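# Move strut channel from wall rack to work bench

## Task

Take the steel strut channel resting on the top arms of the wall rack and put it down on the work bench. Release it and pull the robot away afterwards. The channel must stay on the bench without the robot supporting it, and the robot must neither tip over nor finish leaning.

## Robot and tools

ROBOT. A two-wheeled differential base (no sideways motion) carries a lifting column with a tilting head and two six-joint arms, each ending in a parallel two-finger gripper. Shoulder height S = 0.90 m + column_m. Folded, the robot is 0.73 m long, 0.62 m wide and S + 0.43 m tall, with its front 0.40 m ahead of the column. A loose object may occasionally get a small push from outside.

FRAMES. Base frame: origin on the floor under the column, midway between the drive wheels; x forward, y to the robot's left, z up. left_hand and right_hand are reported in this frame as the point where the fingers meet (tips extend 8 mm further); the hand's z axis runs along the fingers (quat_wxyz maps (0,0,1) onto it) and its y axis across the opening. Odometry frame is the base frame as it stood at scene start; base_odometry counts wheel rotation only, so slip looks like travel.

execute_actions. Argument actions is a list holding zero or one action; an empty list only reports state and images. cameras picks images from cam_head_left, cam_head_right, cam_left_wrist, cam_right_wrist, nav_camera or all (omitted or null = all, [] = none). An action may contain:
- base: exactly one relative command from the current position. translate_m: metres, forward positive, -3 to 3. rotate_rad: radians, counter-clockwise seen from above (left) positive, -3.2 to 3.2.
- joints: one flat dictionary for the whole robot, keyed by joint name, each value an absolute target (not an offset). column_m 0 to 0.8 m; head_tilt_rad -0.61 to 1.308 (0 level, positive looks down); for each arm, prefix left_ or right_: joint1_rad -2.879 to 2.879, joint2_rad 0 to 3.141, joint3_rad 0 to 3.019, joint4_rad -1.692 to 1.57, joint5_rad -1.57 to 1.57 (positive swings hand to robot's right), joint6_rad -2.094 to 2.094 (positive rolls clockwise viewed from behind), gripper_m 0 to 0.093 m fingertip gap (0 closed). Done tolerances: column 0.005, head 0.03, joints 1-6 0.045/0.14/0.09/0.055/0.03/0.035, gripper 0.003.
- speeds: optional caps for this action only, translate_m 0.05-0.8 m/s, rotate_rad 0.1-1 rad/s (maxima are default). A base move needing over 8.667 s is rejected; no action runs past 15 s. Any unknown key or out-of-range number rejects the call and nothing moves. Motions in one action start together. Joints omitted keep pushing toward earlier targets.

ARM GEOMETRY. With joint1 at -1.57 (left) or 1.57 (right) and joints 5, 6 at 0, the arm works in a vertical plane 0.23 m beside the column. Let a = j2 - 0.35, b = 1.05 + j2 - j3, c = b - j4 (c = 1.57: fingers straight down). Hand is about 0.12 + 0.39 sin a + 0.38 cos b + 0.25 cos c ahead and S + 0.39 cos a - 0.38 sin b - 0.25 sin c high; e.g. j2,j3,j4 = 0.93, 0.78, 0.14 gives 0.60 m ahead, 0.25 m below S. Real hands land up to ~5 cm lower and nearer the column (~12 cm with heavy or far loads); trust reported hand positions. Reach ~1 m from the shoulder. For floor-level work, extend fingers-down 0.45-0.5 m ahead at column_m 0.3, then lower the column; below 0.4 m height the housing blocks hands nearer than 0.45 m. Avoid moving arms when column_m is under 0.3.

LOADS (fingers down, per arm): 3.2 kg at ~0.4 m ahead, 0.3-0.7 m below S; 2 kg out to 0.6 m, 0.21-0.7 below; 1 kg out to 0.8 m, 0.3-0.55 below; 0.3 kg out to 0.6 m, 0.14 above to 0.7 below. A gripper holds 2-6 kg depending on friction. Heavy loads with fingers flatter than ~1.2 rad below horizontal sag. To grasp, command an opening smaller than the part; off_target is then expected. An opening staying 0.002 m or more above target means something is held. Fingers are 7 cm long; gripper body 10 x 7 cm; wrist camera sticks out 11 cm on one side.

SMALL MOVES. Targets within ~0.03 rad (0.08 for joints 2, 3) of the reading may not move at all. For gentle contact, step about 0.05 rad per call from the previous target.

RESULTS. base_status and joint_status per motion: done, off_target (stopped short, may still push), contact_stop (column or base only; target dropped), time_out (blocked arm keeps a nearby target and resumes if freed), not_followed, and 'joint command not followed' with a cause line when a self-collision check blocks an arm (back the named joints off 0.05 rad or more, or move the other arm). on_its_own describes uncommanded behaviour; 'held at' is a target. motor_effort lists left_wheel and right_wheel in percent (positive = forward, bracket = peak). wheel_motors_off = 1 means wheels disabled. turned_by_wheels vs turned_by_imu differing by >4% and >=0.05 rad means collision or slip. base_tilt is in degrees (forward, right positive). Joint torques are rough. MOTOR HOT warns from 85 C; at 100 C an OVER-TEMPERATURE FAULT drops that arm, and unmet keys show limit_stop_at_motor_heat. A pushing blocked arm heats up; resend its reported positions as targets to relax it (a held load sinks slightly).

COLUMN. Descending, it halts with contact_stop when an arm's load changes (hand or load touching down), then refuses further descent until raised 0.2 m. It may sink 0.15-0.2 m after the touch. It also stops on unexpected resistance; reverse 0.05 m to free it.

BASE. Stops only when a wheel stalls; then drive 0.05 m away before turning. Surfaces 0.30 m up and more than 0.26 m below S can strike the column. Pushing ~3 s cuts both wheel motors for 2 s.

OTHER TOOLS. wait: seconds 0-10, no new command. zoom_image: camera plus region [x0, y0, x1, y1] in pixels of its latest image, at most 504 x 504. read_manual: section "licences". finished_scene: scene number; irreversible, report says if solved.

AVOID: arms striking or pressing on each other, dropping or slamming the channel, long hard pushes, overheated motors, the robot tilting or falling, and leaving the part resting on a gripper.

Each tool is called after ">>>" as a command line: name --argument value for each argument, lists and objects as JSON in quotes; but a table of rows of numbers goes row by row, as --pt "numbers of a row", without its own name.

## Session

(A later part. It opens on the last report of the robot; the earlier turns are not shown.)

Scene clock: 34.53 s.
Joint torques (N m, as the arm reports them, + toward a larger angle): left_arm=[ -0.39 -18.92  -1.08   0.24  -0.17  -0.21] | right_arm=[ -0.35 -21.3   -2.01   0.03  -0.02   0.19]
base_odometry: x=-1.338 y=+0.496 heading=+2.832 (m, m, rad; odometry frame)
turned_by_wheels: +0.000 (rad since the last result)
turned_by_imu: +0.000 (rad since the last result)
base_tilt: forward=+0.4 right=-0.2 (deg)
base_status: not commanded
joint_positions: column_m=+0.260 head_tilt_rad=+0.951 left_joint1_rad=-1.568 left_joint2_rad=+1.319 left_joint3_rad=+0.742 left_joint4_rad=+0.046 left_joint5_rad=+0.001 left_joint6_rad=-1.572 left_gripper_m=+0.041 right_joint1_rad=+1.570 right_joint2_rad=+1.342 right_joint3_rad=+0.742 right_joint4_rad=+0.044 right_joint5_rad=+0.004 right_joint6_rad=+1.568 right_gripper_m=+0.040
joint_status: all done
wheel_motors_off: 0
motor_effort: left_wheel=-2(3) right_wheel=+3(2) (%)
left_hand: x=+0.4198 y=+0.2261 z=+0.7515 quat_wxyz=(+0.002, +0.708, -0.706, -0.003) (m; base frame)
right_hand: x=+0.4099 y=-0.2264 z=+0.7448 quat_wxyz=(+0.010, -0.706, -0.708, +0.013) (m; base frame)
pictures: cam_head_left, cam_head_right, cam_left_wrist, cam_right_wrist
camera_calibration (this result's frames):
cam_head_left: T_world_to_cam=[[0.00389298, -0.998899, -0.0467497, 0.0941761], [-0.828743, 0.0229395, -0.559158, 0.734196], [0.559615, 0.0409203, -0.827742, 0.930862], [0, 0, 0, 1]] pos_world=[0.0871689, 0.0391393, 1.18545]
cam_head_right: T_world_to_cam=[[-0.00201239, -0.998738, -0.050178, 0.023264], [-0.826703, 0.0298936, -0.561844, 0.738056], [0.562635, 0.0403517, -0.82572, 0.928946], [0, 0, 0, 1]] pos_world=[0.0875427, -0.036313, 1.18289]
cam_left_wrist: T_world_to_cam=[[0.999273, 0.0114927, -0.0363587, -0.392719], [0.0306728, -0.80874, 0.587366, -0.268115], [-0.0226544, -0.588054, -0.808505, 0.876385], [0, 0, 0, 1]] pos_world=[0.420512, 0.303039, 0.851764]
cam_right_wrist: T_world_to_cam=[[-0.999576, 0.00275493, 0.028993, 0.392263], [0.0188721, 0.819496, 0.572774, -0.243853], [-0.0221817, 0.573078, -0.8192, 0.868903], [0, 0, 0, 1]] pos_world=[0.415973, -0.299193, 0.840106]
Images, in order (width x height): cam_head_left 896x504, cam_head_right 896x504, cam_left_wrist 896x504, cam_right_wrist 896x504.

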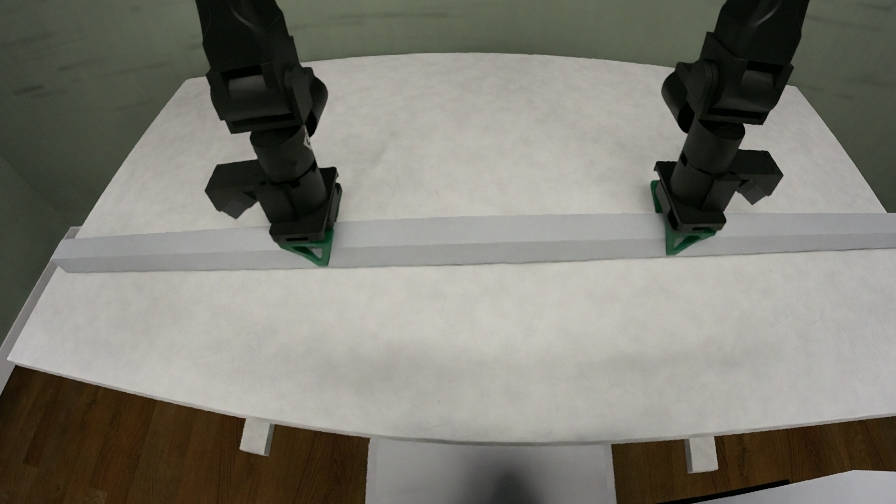

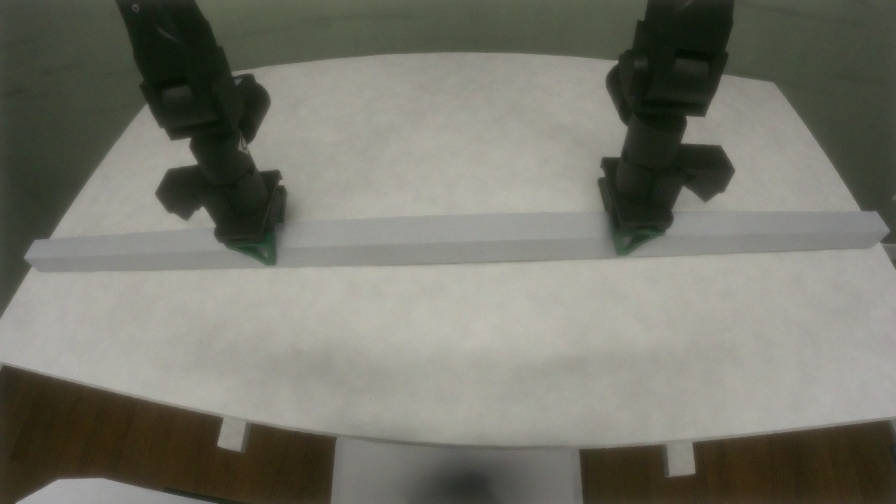

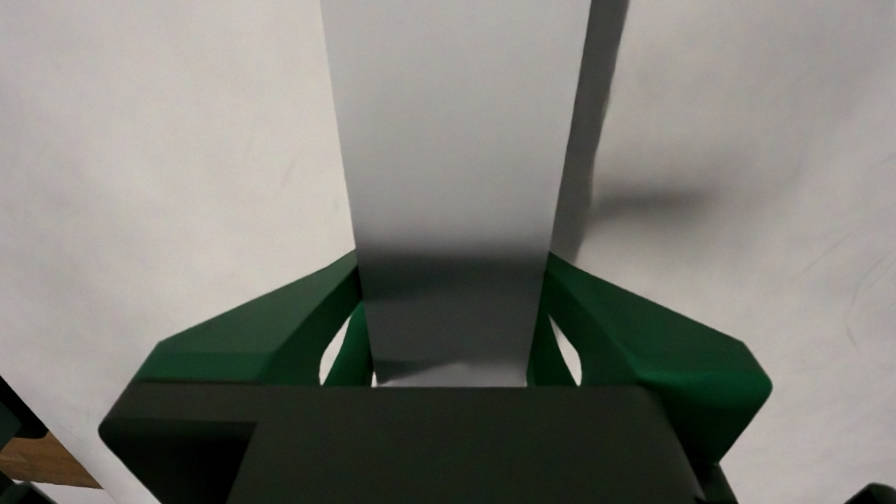

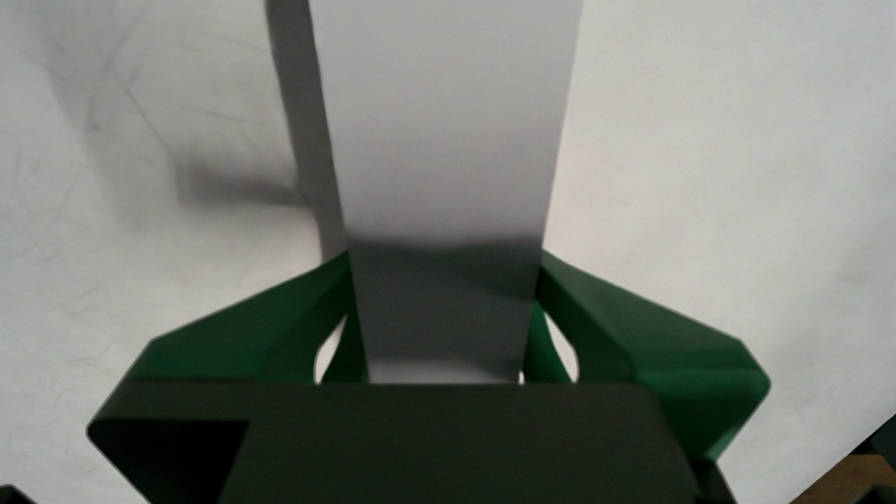

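>>> execute_actions --actions '[{"joints": {"column_m": 0.25}}]' --cameras '["cam_head_left", "cam_head_right"]'

Scene clock: 35.30 s.
Joint torques (N m, as the arm reports them, + toward a larger angle): left_arm=[ -0.38 -17.8   -0.63   0.35  -0.13  -0.21] | right_arm=[ -0.86 -20.73  -1.6    0.02   0.03   0.19]
base_odometry: x=-1.338 y=+0.496 heading=+2.832 (m, m, rad; odometry frame)
turned_by_wheels: +0.000 (rad since the last result)
turned_by_imu: +0.000 (rad since the last result)
base_tilt: forward=+0.4 right=-0.1 (deg)
base_status: not commanded
joint_positions: column_m=+0.250 head_tilt_rad=+0.951 left_joint1_rad=-1.568 left_joint2_rad=+1.310 left_joint3_rad=+0.736 left_joint4_rad=+0.046 left_joint5_rad=+0.000 left_joint6_rad=-1.572 left_gripper_m=+0.041 right_joint1_rad=+1.570 right_joint2_rad=+1.338 right_joint3_rad=+0.740 right_joint4_rad=+0.044 right_joint5_rad=+0.004 right_joint6_rad=+1.569 right_gripper_m=+0.040
joint_status: all done
wheel_motors_off: 0
motor_effort: left_wheel=-3(3) right_wheel=+5(5) (%)
left_hand: x=+0.4196 y=+0.2263 z=+0.7444 quat_wxyz=(+0.001, +0.708, -0.706, -0.003) (m; base frame)
right_hand: x=+0.4099 y=-0.2263 z=+0.7361 quat_wxyz=(+0.009, -0.706, -0.708, +0.012) (m; base frame)
pictures: cam_head_left, cam_head_right
camera_calibration (this result's frames):
cam_head_left: T_world_to_cam=[[0.00389297, -0.998899, -0.0467497, 0.0937094], [-0.828743, 0.0229395, -0.559158, 0.728614], [0.559615, 0.0409203, -0.827742, 0.922599], [0, 0, 0, 1]] pos_world=[0.0871689, 0.0391393, 1.17546]
cam_head_right: T_world_to_cam=[[-0.0020124, -0.998738, -0.050178, 0.022763], [-0.826703, 0.0298936, -0.561844, 0.732447], [0.562635, 0.0403517, -0.82572, 0.920702], [0, 0, 0, 1]] pos_world=[0.0875427, -0.036313, 1.17291]
Images, in order (width x height): cam_head_left 896x504, cam_head_right 896x504.

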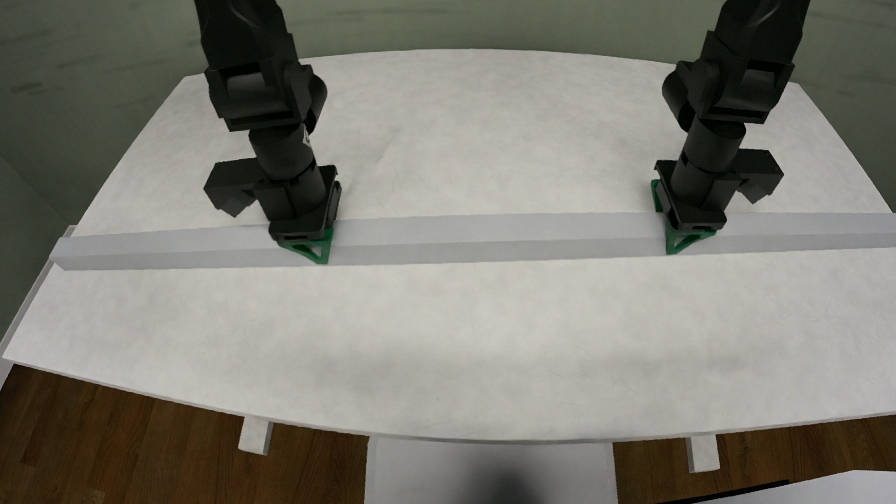

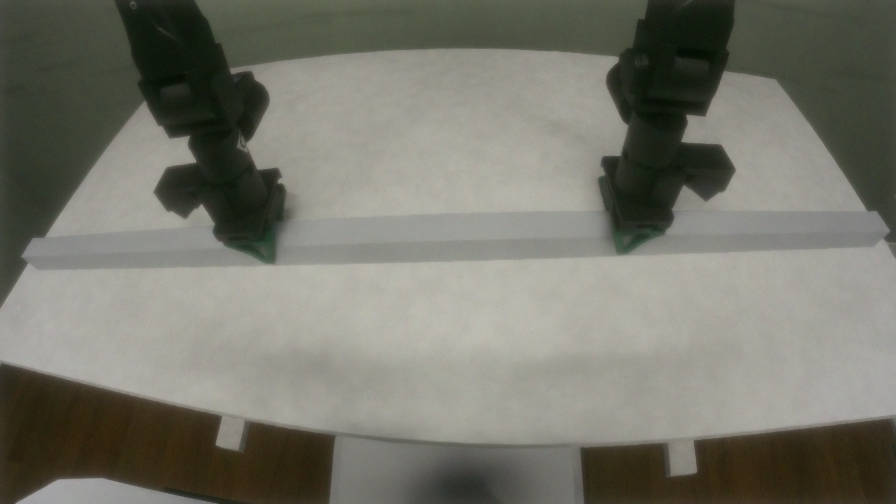

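>>> zoom_image --camera "cam_head_right" --region '[696, 190, 896, 290]'

>>> zoom_image --camera "cam_head_left" --region '[0, 210, 200, 310]'

Region (696, 190, 896, 290) of cam_head_right's 896x504 image, scaled by 2.520, with more detail than that image has.

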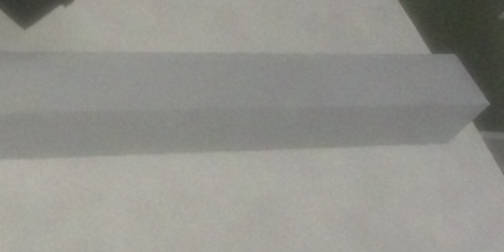

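Region (0, 210, 200, 310) of cam_head_left's 896x504 image, scaled by 2.520, with more detail than that image has.

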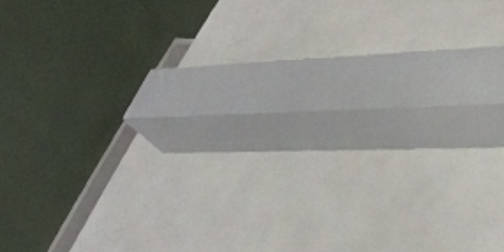

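>>> execute_actions --actions '[{"joints": {"left_joint2_rad": 1.31, "left_joint3_rad": 0.736, "left_joint4_rad": 0.046, "right_joint2_rad": 1.338, "right_joint3_rad": 0.74, "right_joint4_rad": 0.044}}]' --cameras '[]'

>>> execute_actions --actions '[{"joints": {"left_gripper_m": 0.093, "right_gripper_m": 0.093}}]' --cameras '["cam_head_left", "cam_left_wrist", "cam_right_wrist"]'

Scene clock: 36.27 s.
Joint torques (N m, as the arm reports them, + toward a larger angle): left_arm=[ -0.36 -13.4   -0.12   0.54  -0.14  -0.21] | right_arm=[ -0.22 -16.79  -0.74   0.08  -0.01   0.21]
base_odometry: x=-1.338 y=+0.496 heading=+2.832 (m, m, rad; odometry frame)
turned_by_wheels: +0.000 (rad since the last result)
turned_by_imu: +0.000 (rad since the last result)
base_tilt: forward=+0.4 right=-0.1 (deg)
base_status: not commanded
joint_positions: column_m=+0.250 head_tilt_rad=+0.951 left_joint1_rad=-1.568 left_joint2_rad=+1.311 left_joint3_rad=+0.736 left_joint4_rad=+0.046 left_joint5_rad=+0.000 left_joint6_rad=-1.572 left_gripper_m=+0.041 right_joint1_rad=+1.570 right_joint2_rad=+1.339 right_joint3_rad=+0.740 right_joint4_rad=+0.044 right_joint5_rad=+0.004 right_joint6_rad=+1.569 right_gripper_m=+0.040
joint_status: all done
wheel_motors_off: 0
motor_effort: left_wheel=-2(2) right_wheel=+4(4) (%)
left_hand: x=+0.4190 y=+0.2263 z=+0.7439 quat_wxyz=(+0.001, +0.708, -0.706, -0.003) (m; base frame)
right_hand: x=+0.4096 y=-0.2263 z=+0.7358 quat_wxyz=(+0.010, -0.706, -0.708, +0.012) (m; base frame)
pictures: none
No camera images: the call's "cameras" was empty. Leave "cameras" out to get every camera's image.

Scene clock: 36.97 s.
Joint torques (N m, as the arm reports them, + toward a larger angle): left_arm=[ -0.33 -13.02  -0.07   0.64  -0.13  -0.21] | right_arm=[ -0.43 -15.79  -0.87   0.08   0.08   0.13]
base_odometry: x=-1.338 y=+0.496 heading=+2.832 (m, m, rad; odometry frame)
turned_by_wheels: +0.000 (rad since the last result)
turned_by_imu: +0.000 (rad since the last result)
base_tilt: forward=+0.4 right=-0.2 (deg)
base_status: not commanded
joint_positions: column_m=+0.250 head_tilt_rad=+0.951 left_joint1_rad=-1.568 left_joint2_rad=+1.311 left_joint3_rad=+0.736 left_joint4_rad=+0.046 left_joint5_rad=+0.000 left_joint6_rad=-1.572 left_gripper_m=+0.093 right_joint1_rad=+1.570 right_joint2_rad=+1.339 right_joint3_rad=+0.740 right_joint4_rad=+0.044 right_joint5_rad=+0.004 right_joint6_rad=+1.570 right_gripper_m=+0.093
joint_status: all done
wheel_motors_off: 0
motor_effort: left_wheel=-2(3) right_wheel=+3(4) (%)
left_hand: x=+0.4190 y=+0.2263 z=+0.7439 quat_wxyz=(+0.001, +0.708, -0.706, -0.003) (m; base frame)
right_hand: x=+0.4096 y=-0.2263 z=+0.7358 quat_wxyz=(+0.010, -0.707, -0.707, +0.012) (m; base frame)
pictures: cam_head_left, cam_left_wrist, cam_right_wrist
camera_calibration (this result's frames):
cam_head_left: T_world_to_cam=[[0.00389297, -0.998899, -0.0467497, 0.0937094], [-0.828743, 0.0229395, -0.559158, 0.728614], [0.559615, 0.0409203, -0.827742, 0.922599], [0, 0, 0, 1]] pos_world=[0.0871688, 0.0391393, 1.17546]
cam_left_wrist: T_world_to_cam=[[0.999318, 0.0111417, -0.0352049, -0.392998], [0.0296854, -0.809423, 0.586475, -0.262246], [-0.0219614, -0.58712, -0.809202, 0.870354], [0, 0, 0, 1]] pos_world=[0.419629, 0.303113, 0.844258]
cam_right_wrist: T_world_to_cam=[[-0.999591, 0.00466314, 0.0282237, 0.393221], [0.0200022, 0.819275, 0.573052, -0.239455], [-0.0204507, 0.573382, -0.819033, 0.860709], [0, 0, 0, 1]] pos_world=[0.415452, -0.299169, 0.831071]
Images, in order (width x height): cam_head_left 896x504, cam_left_wrist 896x504, cam_right_wrist 896x504.

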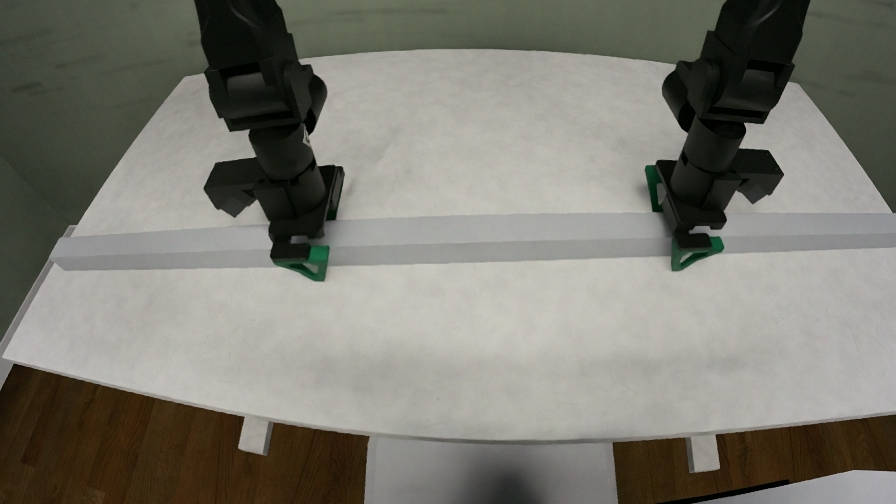

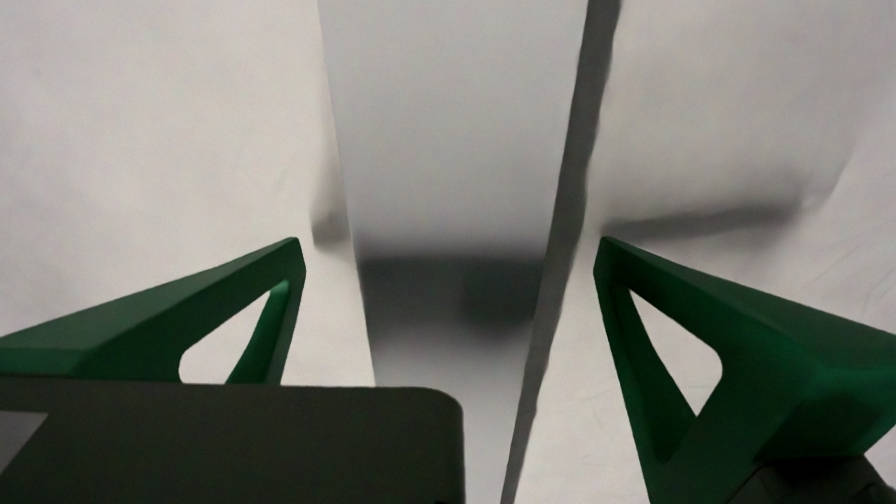

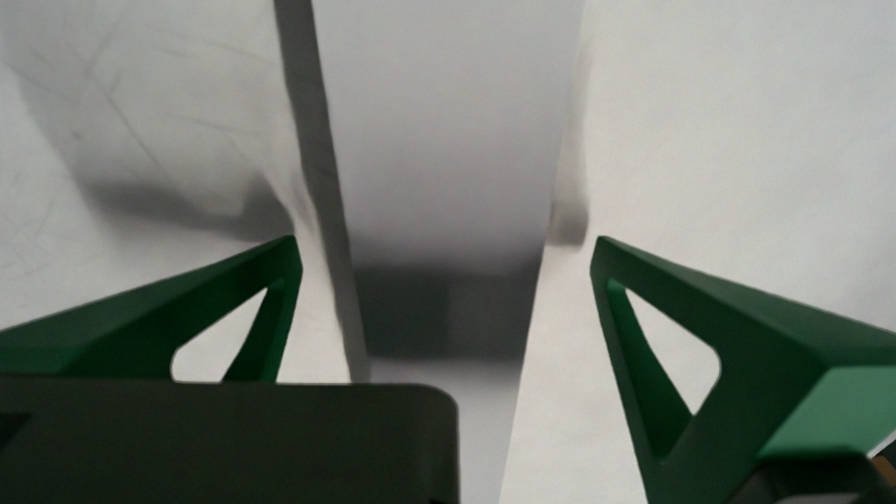

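>>> execute_actions --actions '[{"joints": {"column_m": 0.31}}]' --cameras '["cam_head_left"]'

Scene clock: 38.40 s.
Joint torques (N m, as the arm reports them, + toward a larger angle): left_arm=[ -0.32 -13.46  -0.19   0.54  -0.13  -0.21] | right_arm=[ -0.81 -15.95  -0.67   0.24   0.04   0.13]
base_odometry: x=-1.338 y=+0.496 heading=+2.832 (m, m, rad; odometry frame)
turned_by_wheels: +0.000 (rad since the last result)
turned_by_imu: +0.000 (rad since the last result)
base_tilt: forward=+0.4 right=-0.1 (deg)
base_status: not commanded
joint_positions: column_m=+0.310 head_tilt_rad=+0.951 left_joint1_rad=-1.568 left_joint2_rad=+1.311 left_joint3_rad=+0.736 left_joint4_rad=+0.046 left_joint5_rad=+0.000 left_joint6_rad=-1.572 left_gripper_m=+0.093 right_joint1_rad=+1.570 right_joint2_rad=+1.339 right_joint3_rad=+0.740 right_joint4_rad=+0.044 right_joint5_rad=+0.003 right_joint6_rad=+1.570 right_gripper_m=+0.093
joint_status: all done
wheel_motors_off: 0
motor_effort: left_wheel=-3(3) right_wheel=+3(4) (%)
left_hand: x=+0.4190 y=+0.2263 z=+0.8038 quat_wxyz=(+0.001, +0.708, -0.706, -0.003) (m; base frame)
right_hand: x=+0.4096 y=-0.2262 z=+0.7957 quat_wxyz=(+0.010, -0.707, -0.707, +0.012) (m; base frame)
pictures: cam_head_left
camera_calibration (this result's frames):
cam_head_left: T_world_to_cam=[[0.00389295, -0.998899, -0.0467497, 0.0965078], [-0.828744, 0.0229395, -0.559158, 0.762084], [0.559615, 0.0409203, -0.827742, 0.972147], [0, 0, 0, 1]] pos_world=[0.0871688, 0.0391393, 1.23532]
Images, in order (width x height): cam_head_left 896x504.

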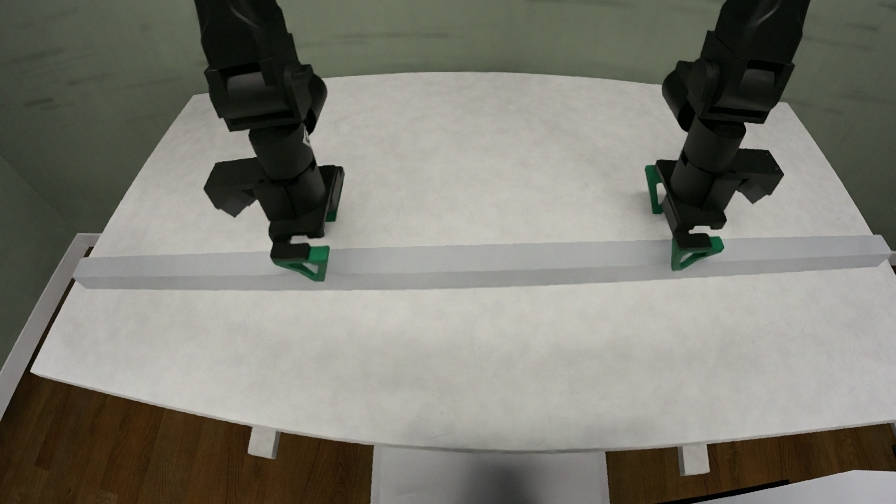

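>>> execute_actions --actions '[{"base": {"translate_m": -0.7}, "joints": {"column_m": 0.4, "head_tilt_rad": 0.65}}]' --cameras '["cam_head_left", "cam_head_right", "nav_camera"]'

Scene clock: 41.43 s.
Joint torques (N m, as the arm reports them, + toward a larger angle): left_arm=[ -0.39 -13.59  -0.01   0.56  -0.13  -0.21] | right_arm=[  0.03 -16.38  -0.63   0.25  -0.02   0.12]
base_odometry: x=-0.671 y=+0.283 heading=+2.831 (m, m, rad; odometry frame)
turned_by_wheels: -0.002 (rad since the last result)
turned_by_imu: -0.003 (rad since the last result)
base_tilt: forward=+0.4 right=-0.2 (deg)
base_status: done
joint_positions: column_m=+0.400 head_tilt_rad=+0.667 left_joint1_rad=-1.568 left_joint2_rad=+1.311 left_joint3_rad=+0.735 left_joint4_rad=+0.046 left_joint5_rad=+0.000 left_joint6_rad=-1.572 left_gripper_m=+0.093 right_joint1_rad=+1.570 right_joint2_rad=+1.339 right_joint3_rad=+0.739 right_joint4_rad=+0.044 right_joint5_rad=+0.003 right_joint6_rad=+1.571 right_gripper_m=+0.093
joint_status: all done
wheel_motors_off: 0
motor_effort: left_wheel=-2(49) right_wheel=+3(42) (%)
left_hand: x=+0.4183 y=+0.2262 z=+0.8938 quat_wxyz=(+0.002, +0.708, -0.706, -0.004) (m; base frame)
right_hand: x=+0.4089 y=-0.2262 z=+0.8857 quat_wxyz=(+0.010, -0.707, -0.707, +0.013) (m; base frame)
pictures: cam_head_left, cam_head_right, nav_camera
camera_calibration (this result's frames):
cam_head_left: T_world_to_cam=[[0.0168509, -0.998899, -0.0437805, 0.0959521], [-0.638613, 0.0229395, -0.769186, 1.09397], [0.769344, 0.0409203, -0.637523, 0.772529], [0, 0, 0, 1]] pos_world=[0.102667, 0.0391393, 1.33817]
cam_head_right: T_world_to_cam=[[0.0121443, -0.998738, -0.0487278, 0.0275646], [-0.635901, 0.0298936, -0.771191, 1.09723], [0.771675, 0.0403517, -0.634736, 0.769303], [0, 0, 0, 1]] pos_world=[0.103744, -0.036313, 1.33582]
Images, in order (width x height): cam_head_left 896x504, cam_head_right 896x504, nav_camera 896x504.

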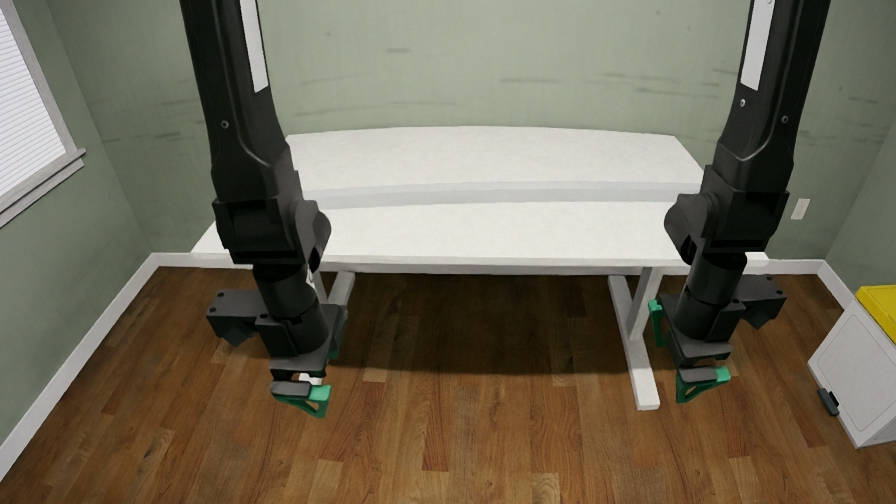

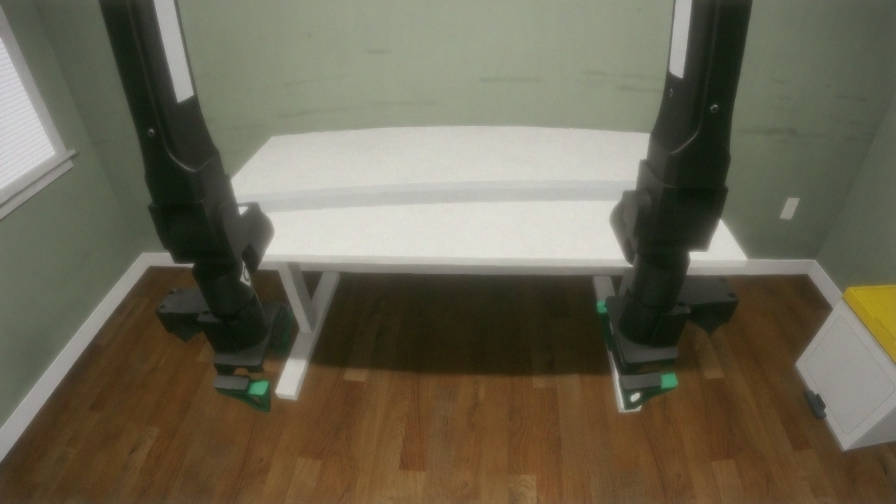

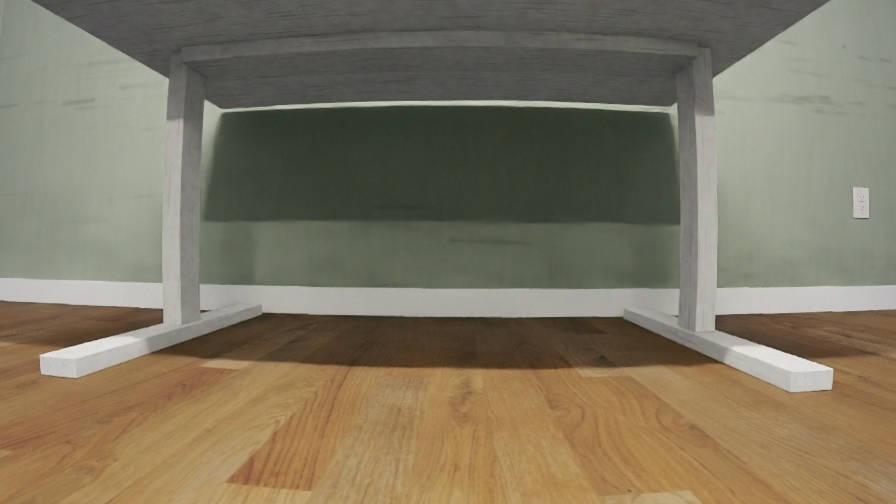

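The strut lies on the bench and the robot is clear.

>>> finished_scene --scene 2

The scene is finished: the task was done.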